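## Task

Job GT-3195 was halted after step 3, and the runs already done still count. Carry out steps 4 and 5, then stop. Step 4: take PCR plate M95 from D3, put it in TC's block, latch TC's lid and press BEGIN. Step 5: move sample plate T46 from D2 to the transfer station S1. Wait until the run has finished. Each plate you move must finish seated: lying flat within its locators with well A1 at the corner labelled A1. TC, GB and IM are loose and must finish no more than about a finger's width from their starting spots, still upright and barely rotated. Anything held in place only by the robot at the end does not count, so release everything and move the hand away at the end.

## Robot and tools

ROBOT. One xArm6 arm (six joints) with a two-finger parallel gripper and a wrist camera. Fingers point along the gripper's +z axis and close along its y axis. The reported hand point (end_effector_position) lies between the pads when closed, about 2 cm short of the fingertips; closing pushes the tips roughly 10 mm further along +z. The pads open to 84 mm, so plates, blocks and reservoirs can only be grasped across their width, on the body above the flange. A pad shoved down over a base flange can jam there.

FRAME. The scene frame has its origin on the table directly below the arm base, +z up, +y to the left when looking along +x. Positions are in metres, orientation as a wxyz quaternion; velocities in m/s and rad/s. The printed position can be off, more so at long reach.

execute_actions(actions): a list of actions run in order. Each action is a table of up to 15 rows; every row lasts one control step (1/30 s), and a short table repeats its last row to fill 15 steps. A row is 7 numbers in [-1, 1]: dx, dy, dz, rx, ry, rz, opening. The first six are an offset (not a pose) from the gripper's measured pose at the start of that action, expressed in the gripper's own axes; every row refers to that same start, not to the previous row. Scale: 1.0 equals 0.6 m or 180 degrees; rx, ry, rz form a single rotation vector. For the first action in a call the reference is the last pose reported in this scene. Opening is absolute: +1 fully open (0.084 m), -1 closed. An empty list just returns state and images.

move(target, speed, blocking): drives the gripper in a straight line toward one 7-number row, laid out and scaled as above, an offset from the pose in the scene's latest result that shows one. speed is in m/s, 0.002 to 0.5 (default 0.25); rotation is capped at twice that in rad/s. The path lasts 0.5 to 10 s and stops short if longer. It does not slow for obstacles; the hand may lag, wander, or overshoot speed, especially near full stretch. Faster contact and aiming further past a surface both mean harder hits. Opening is sent when the move starts. The result adds a move: line (done, off_target, moving, held, fault...) with the limits that applied (paced = clipped command; held = a check blocked some steps, after which the arm may surge) and the distance to target. blocking=false returns after 0.5 s while the arm keeps going; until a result shows the move ended, other moves and actions are refused, so use wait or stop first.

wait(seconds): 0 to 10; lets the scene run with the last command held; returns early if a running move finishes. stop(): brakes a running move (needs room; fingers keep moving). zoom_image(camera, region): closer look at cam_head_left, cam_head_right or cam_wrist (each 504x504); region is [x0, y0, x1, y1] pixels from top-left, at most 504 by 504. read_manual(section): licence text only. finished_scene(scene): ends the current scene, given its number, after the last command is held; irreversible.

CONTROL DETAILS. Each step the commanded pose is clipped to within 70 mm and 16 degrees of the measured pose; inverse kinematics favours position over orientation. After an action the arm only continues to the last clipped pose, so far targets need further actions. Offsets come from the measured hand pose; pressing on something firm builds force up to a limit while the hand is short of target, zero offsets do not relieve it, moving away does. A 'pose unreachable' line means the clearance check altered or blocked the command. 'Hand target' is the pose now being driven toward.

GRIPPING. grip_measured uses the opening scale. To hold, command an opening clearly below it; lower squeezes harder (about 24 N per pad max). A fast close can squeeze too hard. Commanding the read grip_measured still holds parts up to about 6 cm wide.

RESULTS also show joint positions, step readings (HELD marks clipped steps), MOTOR HOT from 65 °C and OVER-TEMPERATURE FAULT at 80 °C, when the brakes lock until cooled. Contact torque at a joint's load limit (waist and shoulder 44, elbow and forearm roll 26.4, wrist pitch and roll 17.6 N m, held load included) triggers a fault: the joint backs off, holds 10 s and the rest of the call is dropped.

STATIONS. D1 to D3 are handler deck positions, D3 closest to the robot. LH stands in front of TC; START is the left of its two buttons seen from the front, and works when LH's lamp is green. Blocking the handler's head faults it (strip red); when LH's lamp also goes red, START parks the head. TC's BEGIN is the leftmost key on the bottom row of its panel and works only with a green lamp and a latched lid. Latched means lid fully down and handle pushed fully onto its stop. Lower the lid by hand, never drop or slam it; if the lid is down but not latched, swing the handle fully up (the lid may rise) and back down onto its stop while still gripping. During a run the handler strip is green and TC's lamp blue. A run is invalid if one of its plates is unseated or the preceding run was invalid; no display shows this, and runs may be repeated. On labelled items, A1 is at the labelled short end, in the corner away from the labelled long side.

AVOID. Knocking anything off the table, drops, slips, hard hits and strong pushes, shifting or tilting TC, GB or IM, and needless stops. Loose objects may occasionally be nudged by outside disturbances; recheck them.

Each tool is called after ">>>" in YAML: its name, and indented under it one key for each argument.

## Session

>>> execute_actions:
  actions: []

Scene clock: 0.00 s.
end_effector_position=(+0.4394, +0.2564, +0.1710) grip_measured=+1.00 end_effector_quat_wxyz=(+0.213, -0.070, +0.945, +0.237) end_effector_velocity=(-0.000, -0.000, -0.001) end_effector_angular_velocity=(-0.000, +0.002, -0.001)
Joint positions: [ 0.205  0.32  -0.883 -1.679 -0.413 -1.303  0.084]
Joint velocities: [-0.001  0.001  0.001  0.     0.    -0.    -0.   ]
Hand target: +0.439, +0.256, +0.171; +0.213, -0.070, +0.945, +0.237

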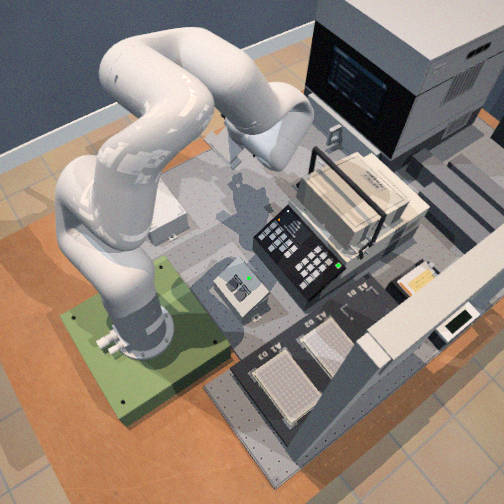

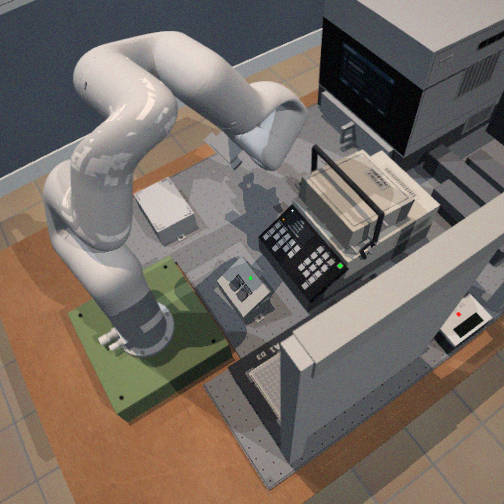

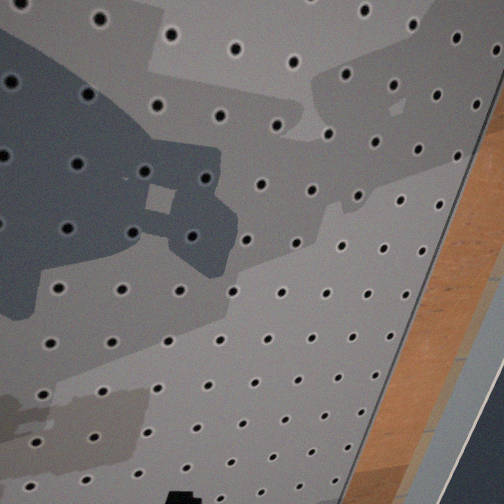

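>>> move:
  target: [0,0,-0.1,0.154,0.138,0.045,1]
  speed: 0.15

Scene clock: 10.03 s.
end_effector_position=(+0.4169, +0.2274, +0.2188) grip_measured=+1.00 end_effector_quat_wxyz=(-0.000, +0.000, +1.000, -0.002) end_effector_velocity=(+0.000, +0.000, +0.002) end_effector_angular_velocity=(-0.002, +0.001, -0.001)
Joint positions: [ 0.519  0.618 -1.749 -3.147 -1.133  0.505  0.084]
Joint velocities: [ 0.     0.002 -0.008 -0.001 -0.008  0.002 -0.   ]
Hand target: +0.417, +0.227, +0.219; -0.000, +0.000, +1.000, -0.002
Off the commanded pose: 0.000 m, 0 deg.
move: done

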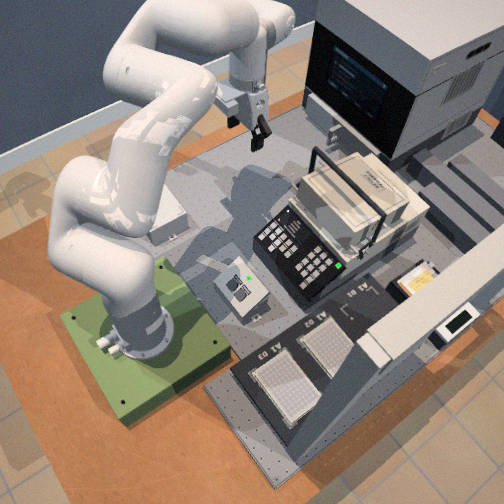

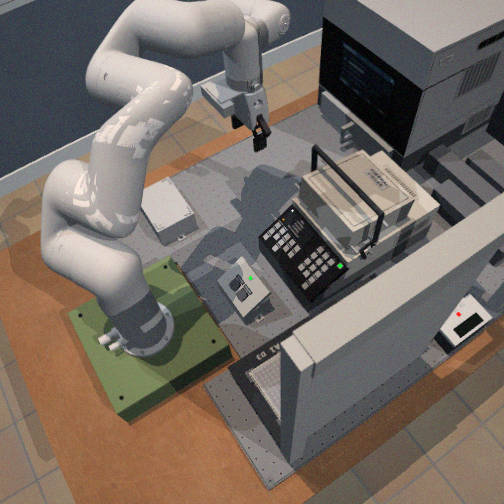

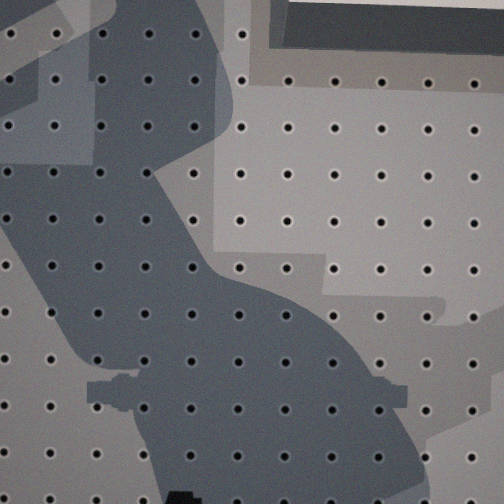

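>>> move:
  target: [-0.17,-0.36,-0.2,0,0,0,1]
  speed: 0.15

Scene clock: 20.00 s.
end_effector_position=(+0.5185, +0.0120, +0.3394) grip_measured=+1.00 end_effector_quat_wxyz=(+0.008, +0.000, +1.000, -0.001) end_effector_velocity=(+0.000, +0.000, +0.004) end_effector_angular_velocity=(+0.003, -0.008, +0.000)
Joint positions: [ 0.043  0.945 -2.656 -3.146 -1.694  0.026  0.084]
Joint velocities: [-0.     0.004 -0.021  0.003 -0.009 -0.     0.   ]
Hand target: +0.519, +0.012, +0.339; +0.008, -0.000, +1.000, -0.001
Off the commanded pose: 0.000 m, 1 deg.
joint sent to its limit — the command would take joint 5 (wrist pitch) past its lower limit, so that joint was sent only as far as its limit.
move: done

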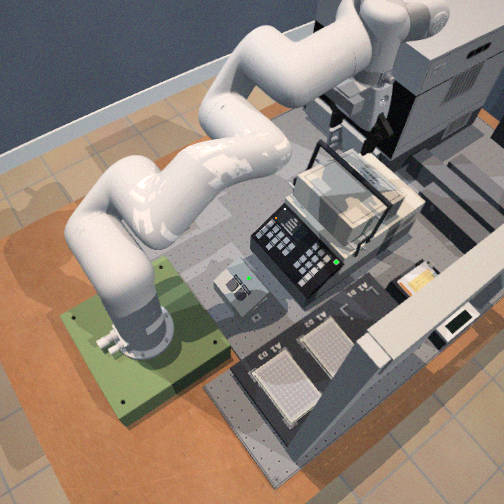

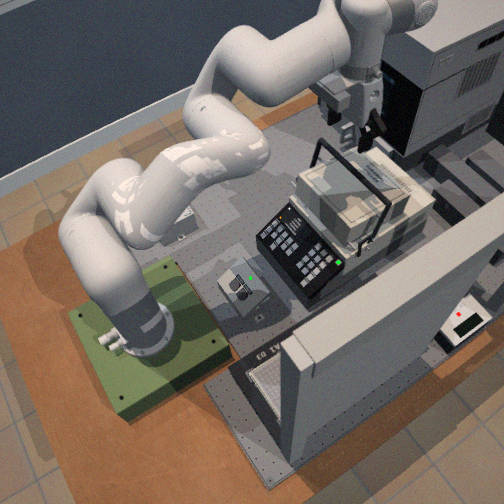

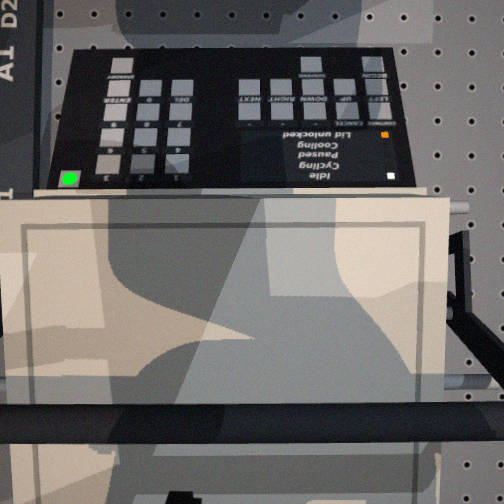

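>>> move:
  target: [0.33,0.31,0.066,0,0,0,1]
  speed: 0.15

Scene clock: 46.13 s.
end_effector_position=(+0.3212, +0.1970, +0.2958) grip_measured=+1.00 end_effector_quat_wxyz=(+0.008, +0.001, +1.000, -0.002) end_effector_velocity=(-0.001, +0.001, -0.000) end_effector_angular_velocity=(-0.001, +0.001, +0.000)
Joint positions: [ 0.578  0.186 -1.344 -3.156 -1.147  0.568  0.084]
Joint velocities: [ 0.004 -0.001  0.003 -0.001  0.001  0.004  0.   ]
Hand target: +0.321, +0.197, +0.296; +0.008, +0.000, +1.000, -0.002
Off the commanded pose: 0.001 m, 0 deg.
move: done

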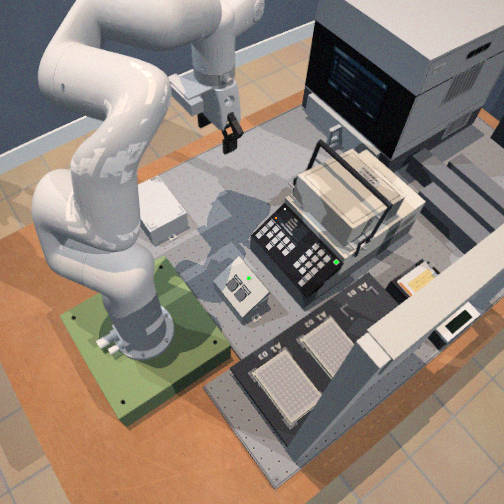

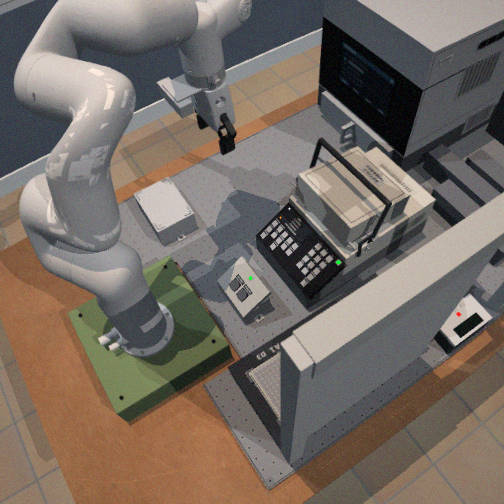

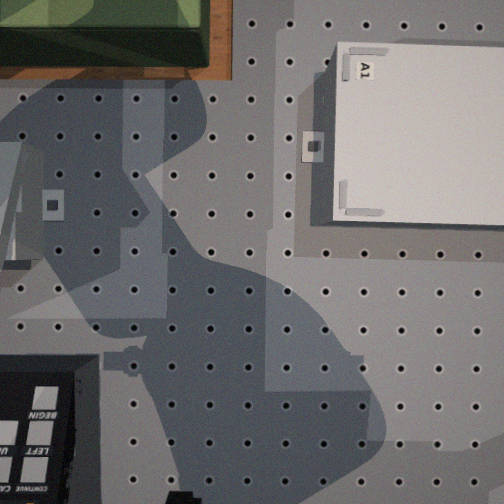

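>>> move:
  target: [0,0,0,0,0,-0.181,1]

>>> move:
  target: [-0.32,0,-0.026,0,-0.239,0,1]

Scene clock: 51.33 s.
end_effector_position=(+0.3212, +0.1970, +0.2958) grip_measured=+1.00 end_effector_quat_wxyz=(+0.007, -0.280, +0.960, -0.004) end_effector_velocity=(+0.000, +0.000, +0.000) end_effector_angular_velocity=(+0.001, -0.000, +0.007)
Joint positions: [ 0.578  0.186 -1.344 -3.156 -1.147 -0.     0.084]
Joint velocities: [-0.001 -0.001 -0.001  0.001 -0.    -0.008 -0.   ]
Hand target: +0.321, +0.197, +0.296; +0.007, -0.280, +0.960, -0.004
Off the commanded pose: 0.000 m, 0 deg.
move: done

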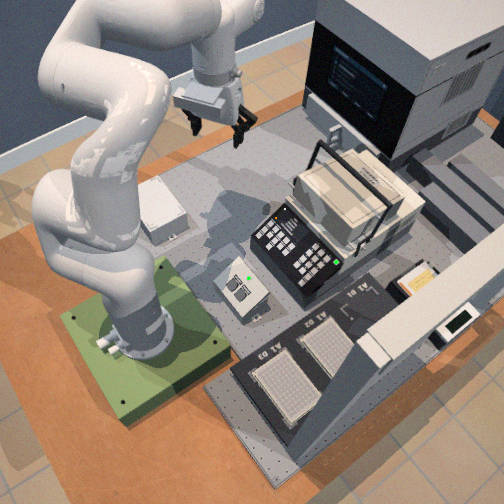

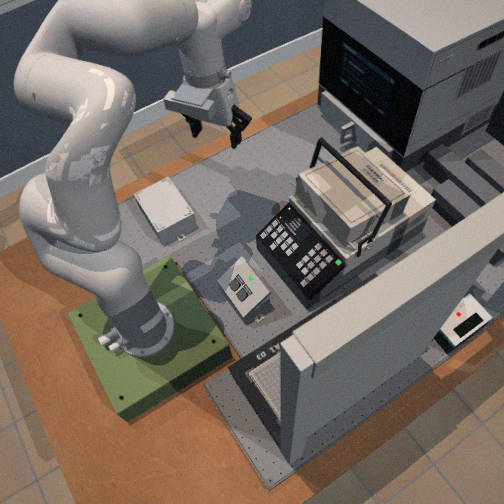

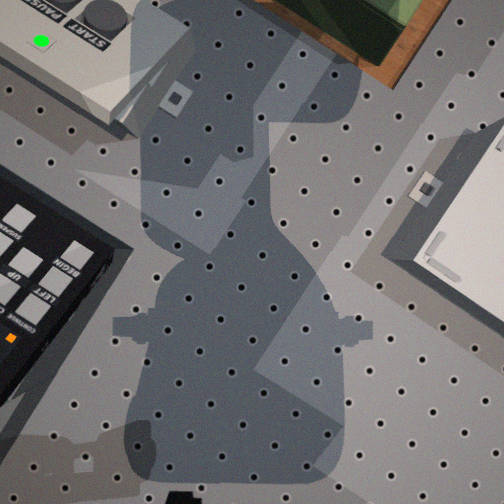

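Scene clock: 53.30 s.
end_effector_position=(+0.4826, +0.3005, +0.3137) grip_measured=+1.00 end_effector_quat_wxyz=(+0.358, -0.262, +0.891, +0.100) end_effector_velocity=(+0.000, +0.001, +0.001) end_effector_angular_velocity=(+0.003, -0.004, +0.001)
Joint positions: [ 0.577  0.186 -1.344 -3.151 -0.396 -0.005  0.084]
Joint velocities: [ 0.002 -0.     0.     0.001  0.005  0.    -0.   ]
Hand target: +0.483, +0.301, +0.314; +0.358, -0.262, +0.891, +0.100
Off the commanded pose: 0.000 m, 0 deg.
move: done

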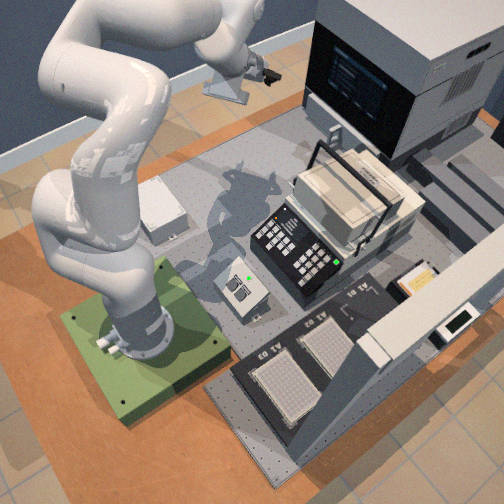

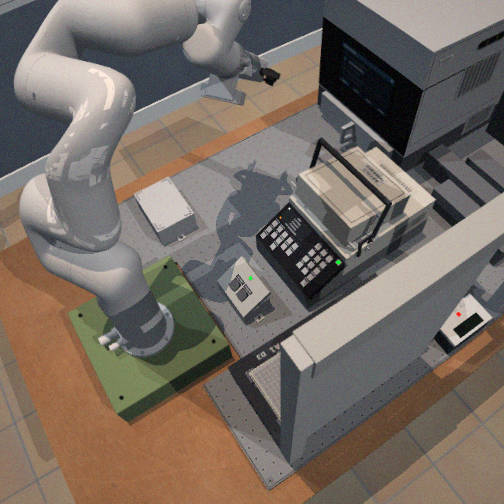

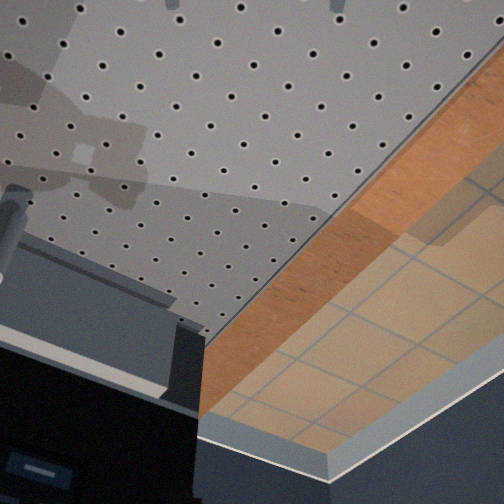

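>>> move:
  target: [-0.0753,0.197,-0.0314,-0.0965,0,0.2307,1]

>>> move:
  target: [-0.0753,0.197,-0.0314,-0.0965,0,0.2307,1]

>>> move:
  target: [-0.0753,0.197,-0.0314,-0.0965,0,0.2307,1]

>>> move:
  target: [-0.0753,0.197,-0.0314,-0.0965,0,0.2307,1]

Scene clock: 62.50 s.
end_effector_position=(+0.4353, +0.4111, +0.3572) grip_measured=+1.00 end_effector_quat_wxyz=(+0.257, +0.020, +0.901, +0.349) end_effector_velocity=(-0.001, +0.001, +0.001) end_effector_angular_velocity=(+0.018, -0.005, +0.010)
Joint positions: [ 0.579  0.187 -1.346 -2.377 -0.398  0.008  0.084]
Joint velocities: [-0.022 -0.009  0.039  0.13   0.008 -0.142 -0.   ]
Hand target: +0.435, +0.411, +0.357; +0.257, +0.019, +0.901, +0.350
Off the commanded pose: 0.000 m, 0 deg.
move: done

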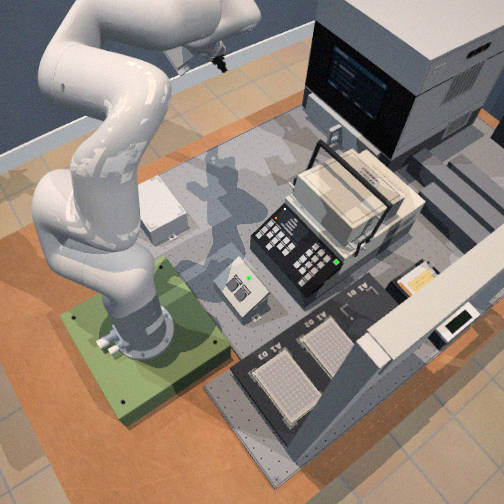

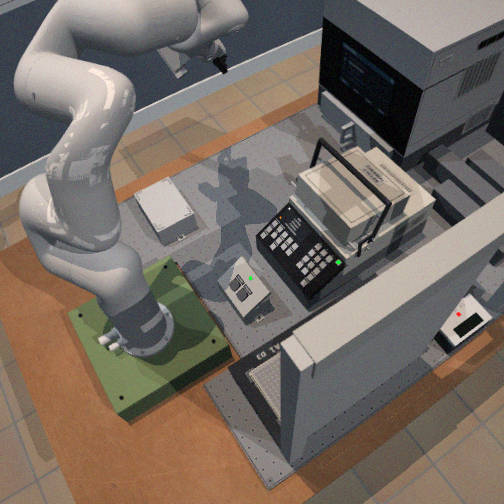

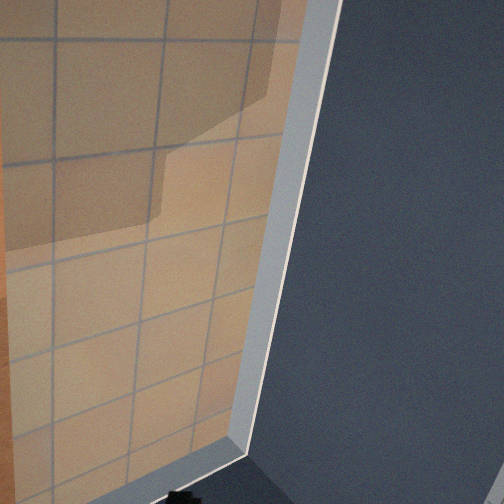

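Scene clock: 64.53 s.
end_effector_position=(+0.4484, +0.4791, +0.4649) grip_measured=+1.00 end_effector_quat_wxyz=(+0.116, +0.299, +0.775, +0.545) end_effector_velocity=(+0.001, -0.000, +0.001) end_effector_angular_velocity=(+0.024, -0.012, -0.004)
Joint positions: [ 0.579  0.191 -1.366 -1.64  -0.397  0.058  0.084]
Joint velocities: [-0.005 -0.018  0.085  0.227 -0.    -0.232  0.   ]
Hand target: +0.448, +0.479, +0.465; +0.116, +0.298, +0.774, +0.546
Off the commanded pose: 0.000 m, 0 deg.
move: done

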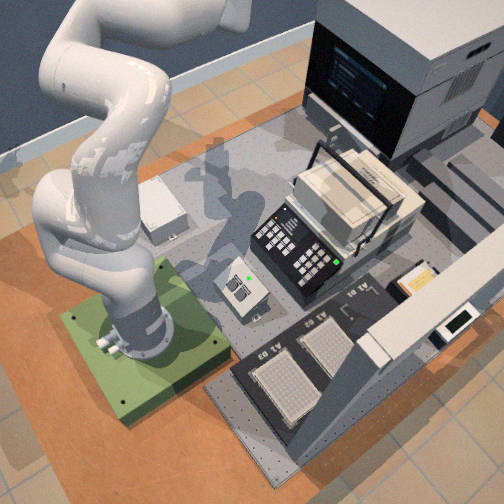

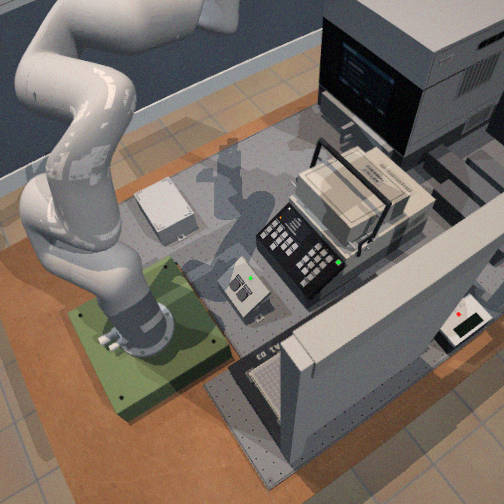

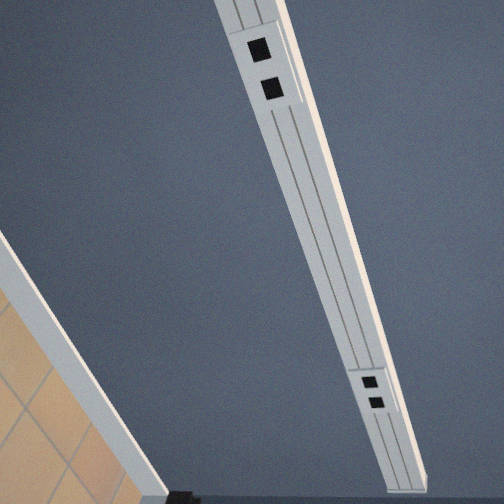

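Scene clock: 66.57 s.
end_effector_position=(+0.5145, +0.4650, +0.5735) grip_measured=+1.00 end_effector_quat_wxyz=(-0.042, +0.532, +0.532, +0.658) end_effector_velocity=(-0.000, +0.000, +0.001) end_effector_angular_velocity=(+0.017, -0.015, -0.016)
Joint positions: [ 0.569  0.191 -1.367 -0.871 -0.387  0.07   0.084]
Joint velocities: [ 0.032 -0.012  0.063  0.227 -0.015 -0.219  0.   ]
Hand target: +0.514, +0.465, +0.574; -0.041, +0.532, +0.531, +0.658
Off the commanded pose: 0.000 m, 0 deg.
move: done

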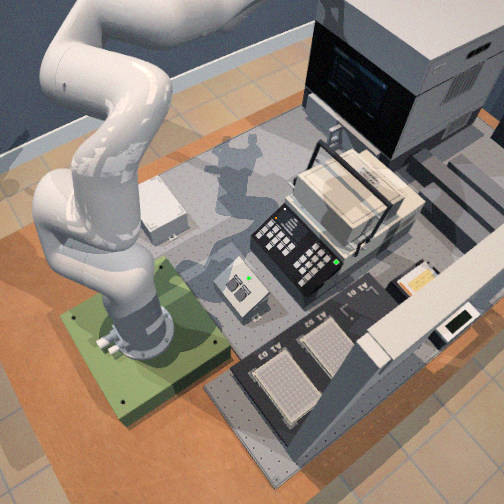

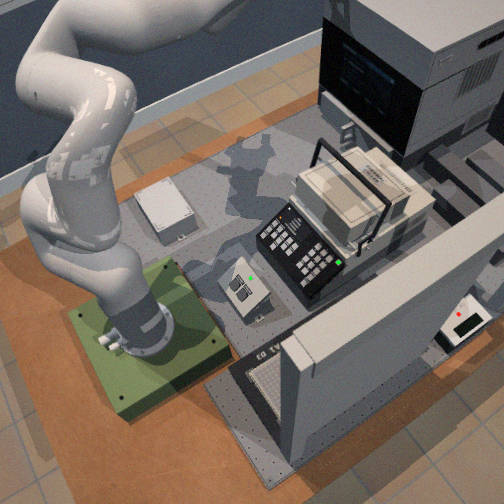

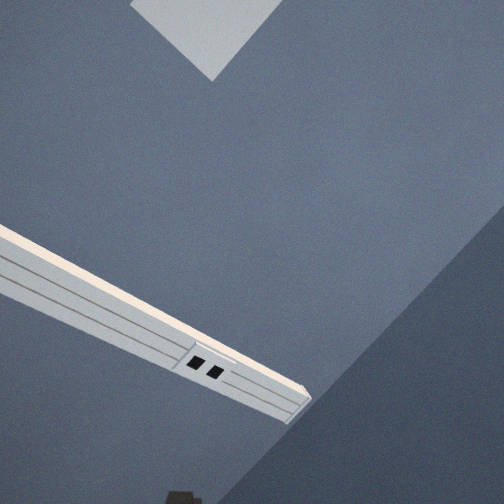

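Scene clock: 68.60 s.
end_effector_position=(+0.5949, +0.3769, +0.6199) grip_measured=+1.00 end_effector_quat_wxyz=(-0.193, +0.685, +0.207, +0.671) end_effector_velocity=(+0.001, -0.001, +0.002) end_effector_angular_velocity=(+0.004, -0.005, -0.021)
Joint positions: [ 0.571  0.189 -1.353 -0.047 -0.382  0.028  0.084]
Joint velocities: [ 0.03  -0.    -0.001  0.137 -0.002 -0.125  0.   ]
Hand target: +0.595, +0.377, +0.620; -0.192, +0.685, +0.206, +0.672
Off the commanded pose: 0.000 m, 0 deg.
move: done

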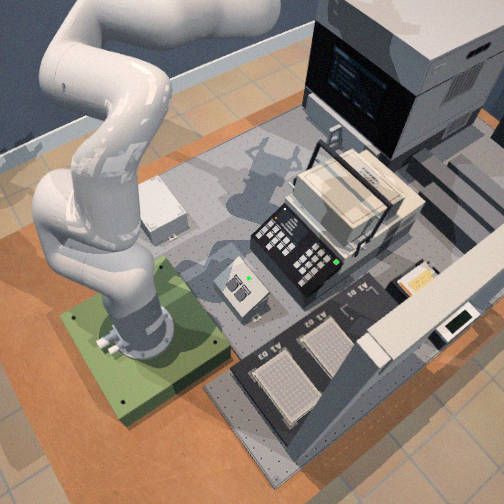

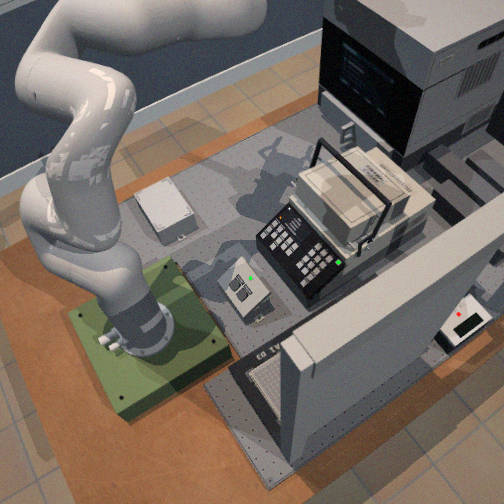

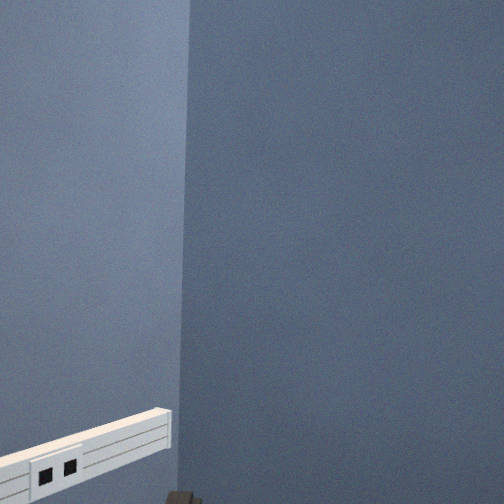

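>>> move:
  target: [-0.3295,0,-0.031,0,-0.2467,0,1]

>>> move:
  target: [-0.3295,0,-0.031,0,-0.2467,0,1]

Scene clock: 73.53 s.
end_effector_position=(+0.5769, +0.3617, +0.4233) grip_measured=+1.00 end_effector_quat_wxyz=(-0.100, +0.888, +0.264, +0.363) end_effector_velocity=(-0.001, +0.001, -0.002) end_effector_angular_velocity=(-0.003, +0.006, +0.001)
Joint positions: [ 0.578  0.188 -1.353 -0.01   0.392 -0.009  0.084]
Joint velocities: [ 0.001  0.002 -0.002 -0.     0.007  0.001 -0.   ]
Hand target: +0.577, +0.362, +0.423; -0.100, +0.888, +0.264, +0.363
Off the commanded pose: 0.001 m, 0 deg.
move: done

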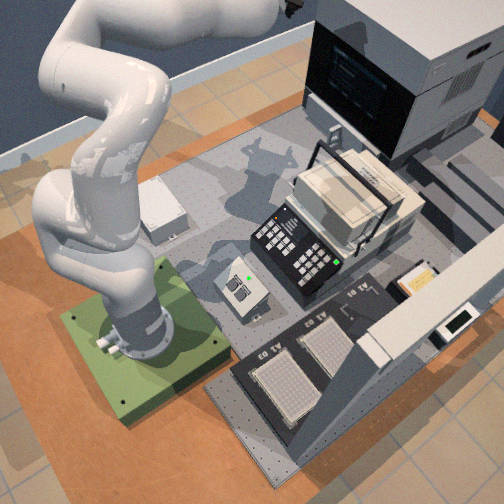

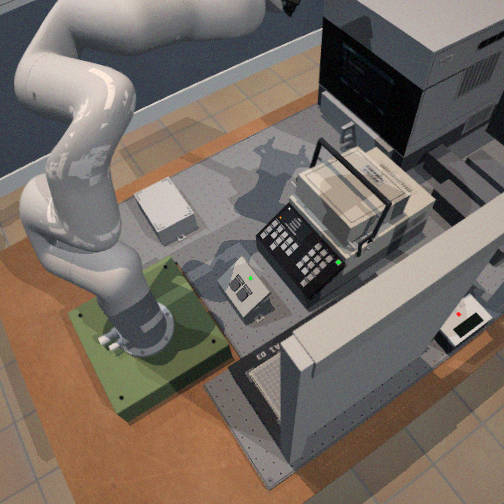

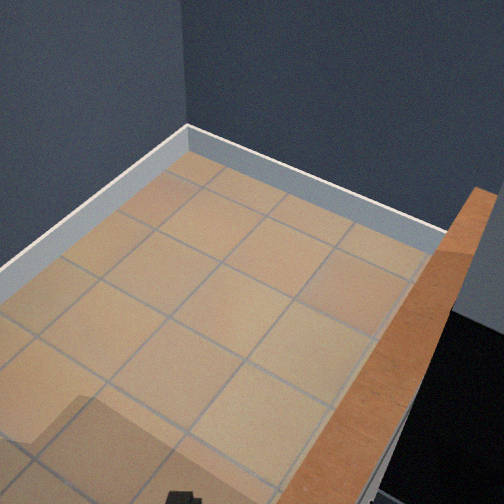

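Scene clock: 75.50 s.
end_effector_position=(+0.4482, +0.2765, +0.2991) grip_measured=+1.00 end_effector_quat_wxyz=(+0.007, +0.959, +0.282, +0.002) end_effector_velocity=(-0.002, -0.000, -0.002) end_effector_angular_velocity=(-0.004, +0.007, +0.001)
Joint positions: [ 0.577  0.188 -1.353 -0.018  1.167 -0.004  0.084]
Joint velocities: [ 0.001  0.002  0.001 -0.     0.005  0.    -0.   ]
Hand target: +0.448, +0.276, +0.299; +0.008, +0.959, +0.282, +0.001
Off the commanded pose: 0.001 m, 0 deg.
move: done

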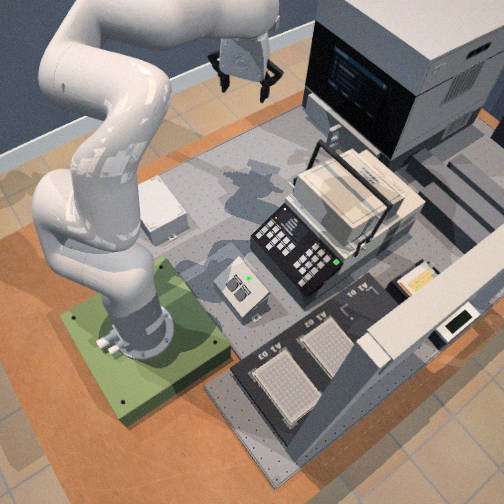

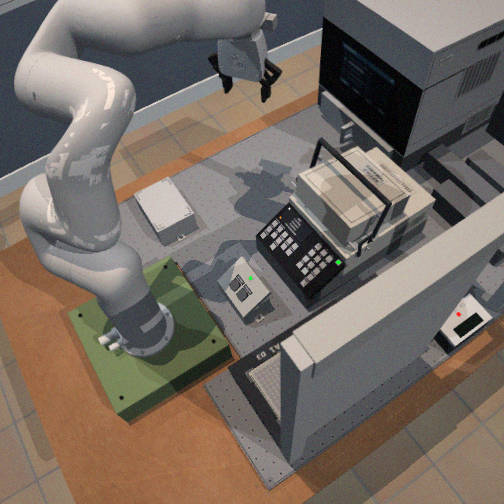

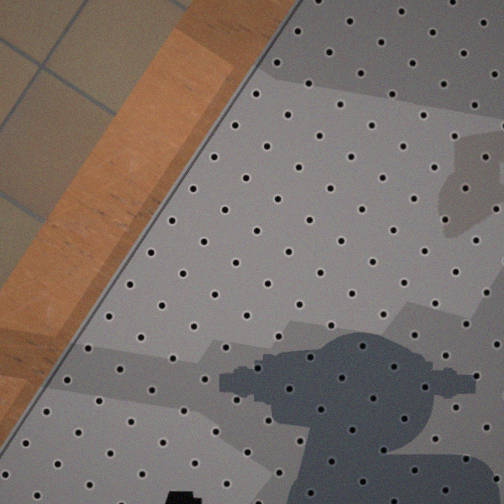

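>>> move:
  target: [-0.258,0.561,-0.168,0,0,-0.318,1]
  speed: 0.2

Scene clock: 86.40 s.
end_effector_position=(+0.5002, -0.0886, +0.4057) grip_measured=+1.00 end_effector_quat_wxyz=(+0.008, +0.707, +0.707, -0.002) end_effector_velocity=(+0.000, -0.001, +0.002) end_effector_angular_velocity=(+0.000, -0.001, +0.003)
Joint positions: [-0.151  0.091 -1.535 -0.015  1.432 -1.736  0.084]
Joint velocities: [-0.003  0.001 -0.007  0.001  0.004 -0.006 -0.   ]
Hand target: +0.500, -0.089, +0.406; +0.008, +0.707, +0.707, -0.002
Off the commanded pose: 0.001 m, 0 deg.
move: done

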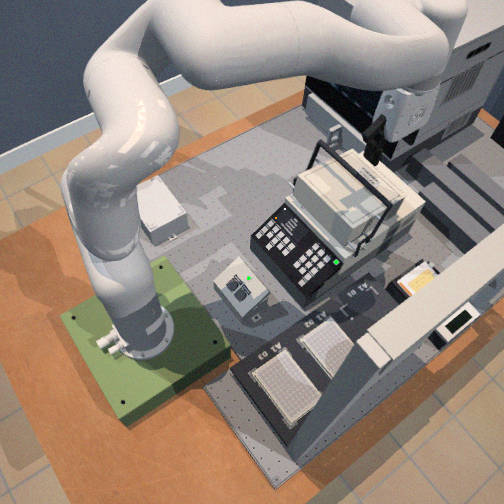

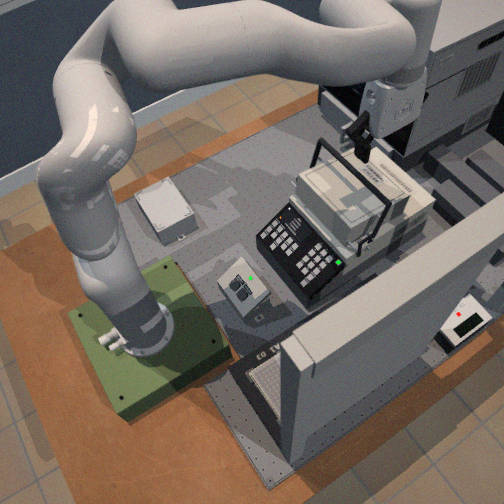

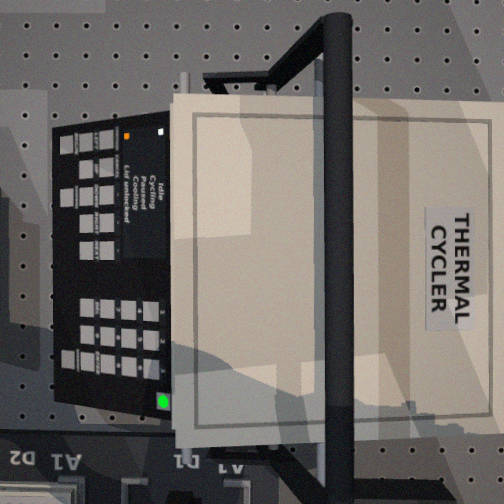

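>>> move:
  target: [0.098,0,0.1,0,0,0,1]
  speed: 0.1

>>> zoom_image:
  camera: "cam_head_left"
  region: [260,60,460,300]

Scene clock: 93.43 s.
end_effector_position=(+0.5006, -0.0309, +0.3452) grip_measured=+1.00 end_effector_quat_wxyz=(+0.008, +0.707, +0.707, -0.002) end_effector_velocity=(-0.000, +0.000, -0.001) end_effector_angular_velocity=(-0.000, -0.001, -0.002)
Joint positions: [-0.037  0.068 -1.334 -0.017  1.256 -1.619  0.084]
Joint velocities: [ 0.001 -0.001  0.004 -0.    -0.003  0.003 -0.   ]
Hand target: +0.500, -0.031, +0.345; +0.008, +0.707, +0.707, -0.002
Off the commanded pose: 0.000 m, 0 deg.
move: done

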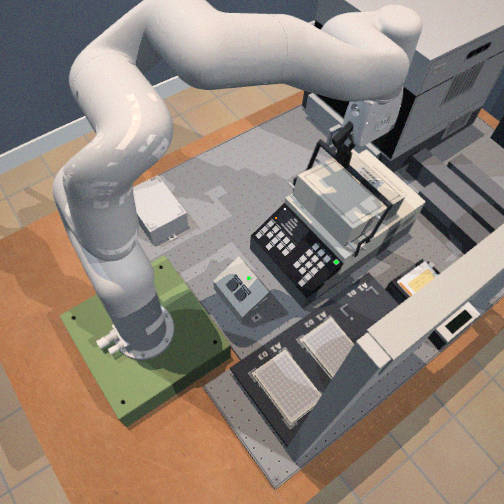

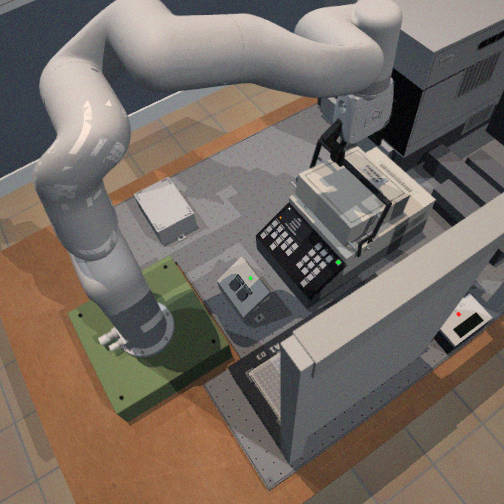

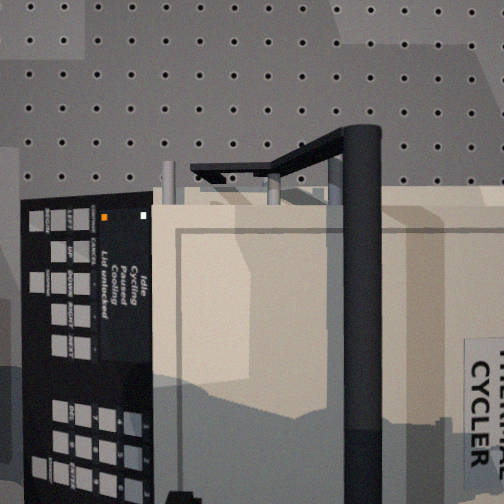

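Region (260, 60, 460, 300) of cam_head_left's 504x504 image, scaled by 2.100, with more detail than that image has.

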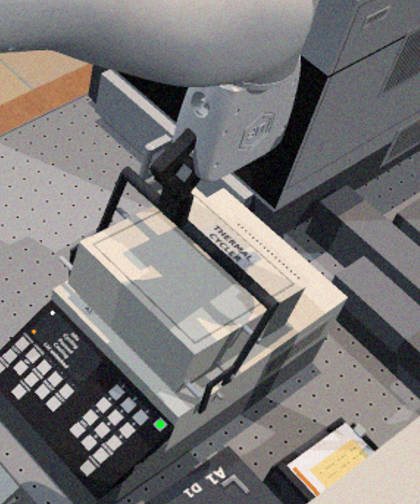

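>>> move:
  target: [0,0,0.075,0,0,0,1]
  speed: 0.03

>>> zoom_image:
  camera: "cam_head_left"
  region: [260,60,460,300]

Scene clock: 100.10 s.
end_effector_position=(+0.5009, -0.0316, +0.3004) grip_measured=+1.00 end_effector_quat_wxyz=(+0.008, +0.707, +0.707, -0.002) end_effector_velocity=(+0.000, +0.001, +0.001) end_effector_angular_velocity=(-0.000, -0.004, +0.003)
Joint positions: [-0.039  0.092 -1.234 -0.017  1.132 -1.618  0.084]
Joint velocities: [ 0.002 -0.003  0.002 -0.    -0.003 -0.001  0.   ]
Hand target: +0.501, -0.032, +0.300; +0.008, +0.707, +0.707, -0.002
Off the commanded pose: 0.000 m, 0 deg.
move: done

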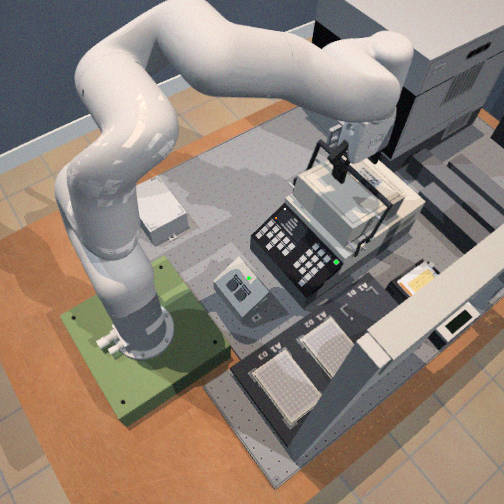

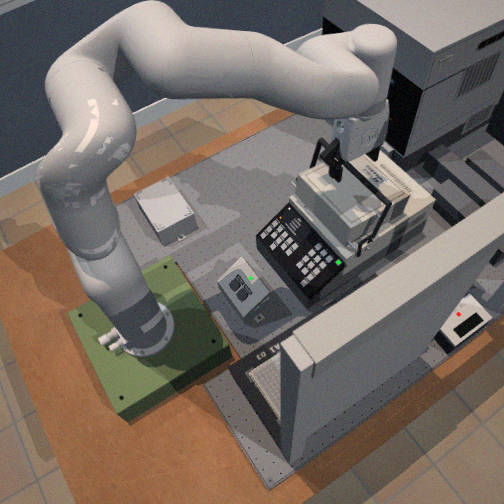

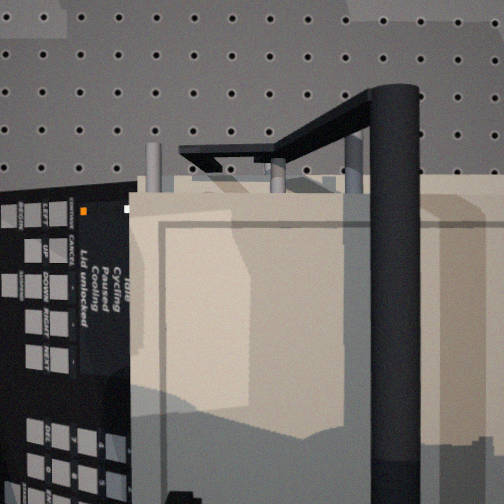

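Region (260, 60, 460, 300) of cam_head_left's 504x504 image, scaled by 2.100, with more detail than that image has.

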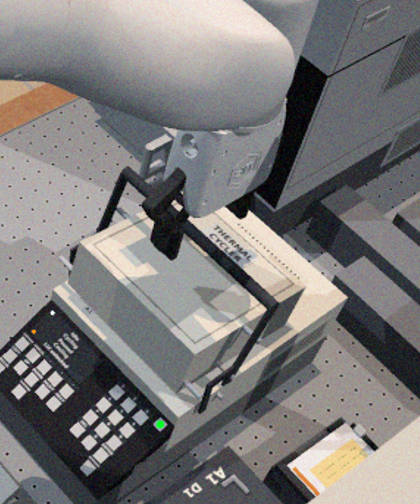

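>>> move:
  target: [0,0,0.018,0,0,0,1]
  speed: 0.03

>>> move:
  target: [0,0,0,0,0,0,-0.95]

>>> move:
  target: [0,0.03,-0.05,0,0,0,-0.95]
  speed: 0.02

Scene clock: 106.57 s.
end_effector_position=(+0.5010, -0.0318, +0.2897) grip_measured=+1.00 end_effector_quat_wxyz=(+0.008, +0.707, +0.707, -0.002) end_effector_velocity=(+0.001, -0.001, +0.000) end_effector_angular_velocity=(-0.000, -0.004, -0.002)
Joint positions: [-0.04   0.1   -1.213 -0.018  1.102 -1.618  0.084]
Joint velocities: [-0.001 -0.002  0.002 -0.    -0.004  0.     0.   ]
Hand target: +0.501, -0.032, +0.290; +0.008, +0.707, +0.707, -0.002
Off the commanded pose: 0.000 m, 0 deg.
move: done

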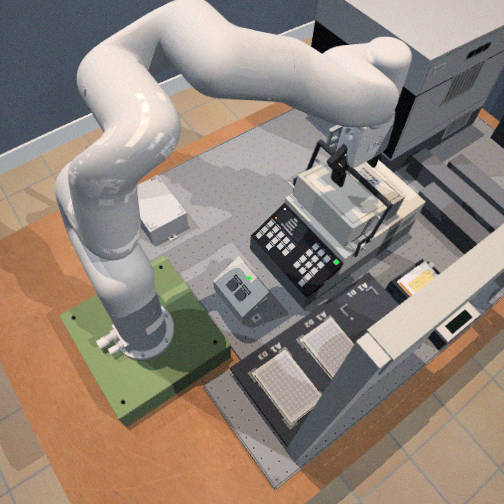

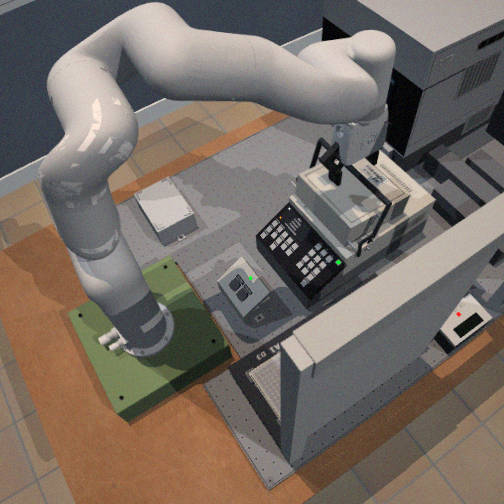

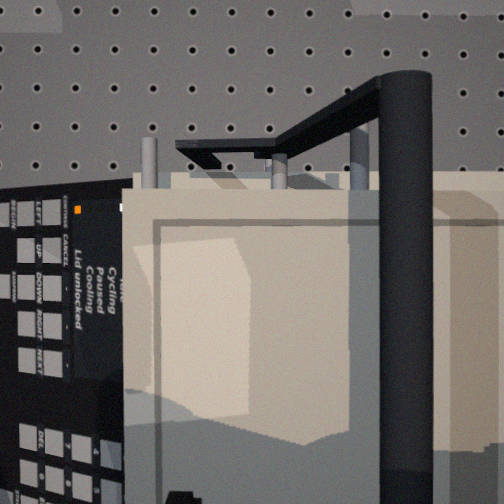

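Scene clock: 107.17 s.
end_effector_position=(+0.5013, -0.0318, +0.2901) grip_measured=-0.74 end_effector_quat_wxyz=(+0.009, +0.707, +0.707, -0.002) end_effector_velocity=(-0.000, +0.000, -0.001) end_effector_angular_velocity=(+0.001, +0.002, -0.002)
Joint positions: [-0.04   0.1   -1.214 -0.018  1.102 -1.619  0.012]
Joint velocities: [0.    0.001 0.001 0.001 0.001 0.002 0.   ]
Hand target: +0.501, -0.032, +0.290; +0.008, +0.707, +0.707, -0.002
Off the commanded pose: 0.001 m, 0 deg.
move: done

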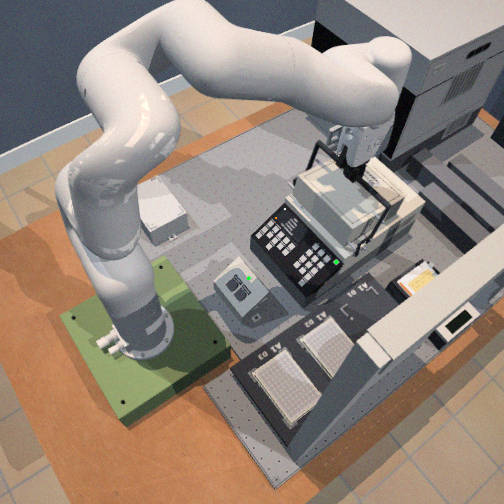

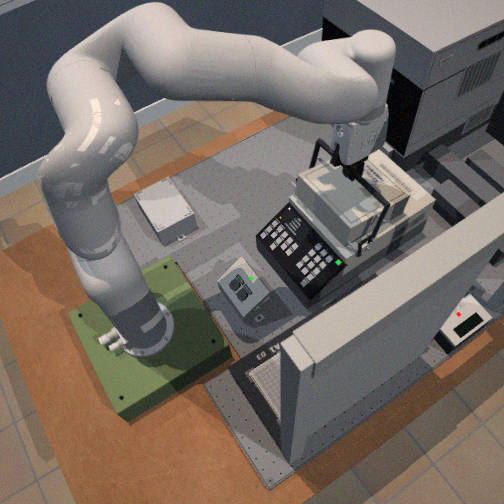

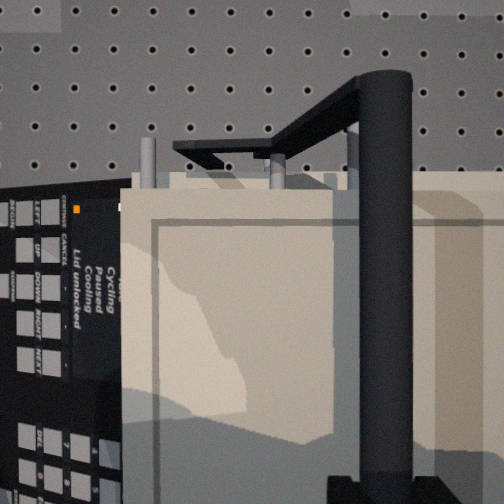

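Scene clock: 109.17 s.
end_effector_position=(+0.5192, -0.0313, +0.3205) grip_measured=-0.74 end_effector_quat_wxyz=(+0.009, +0.707, +0.707, -0.001) end_effector_velocity=(-0.000, +0.000, -0.000) end_effector_angular_velocity=(+0.000, +0.003, +0.001)
Joint positions: [-0.036  0.141 -1.353 -0.017  1.2   -1.617  0.012]
Joint velocities: [ 0.001  0.001 -0.001 -0.     0.003  0.     0.   ]
Hand target: +0.519, -0.031, +0.320; +0.009, +0.707, +0.707, -0.002
Off the commanded pose: 0.000 m, 0 deg.
move: done

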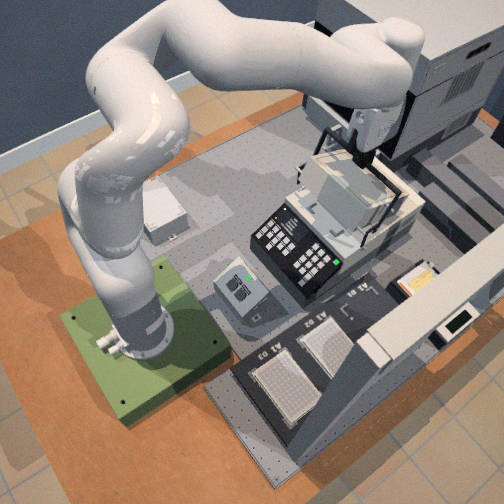

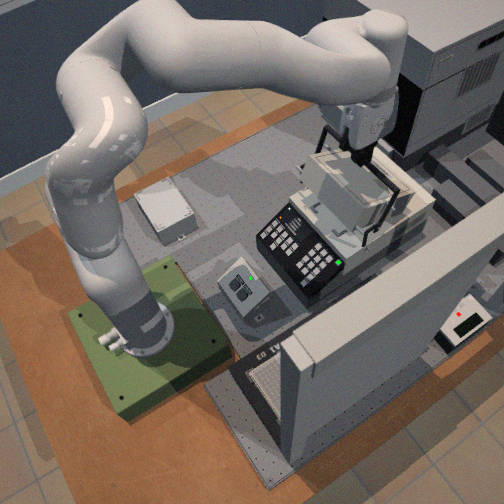

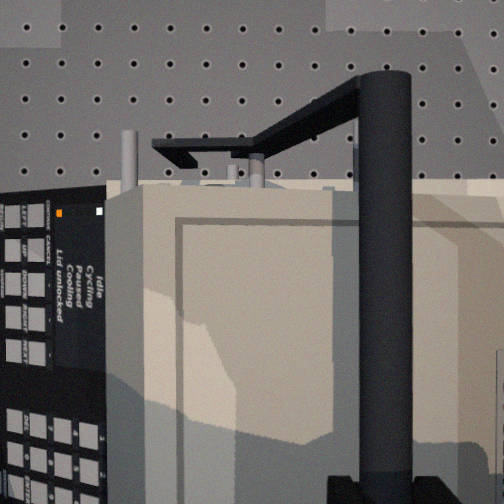

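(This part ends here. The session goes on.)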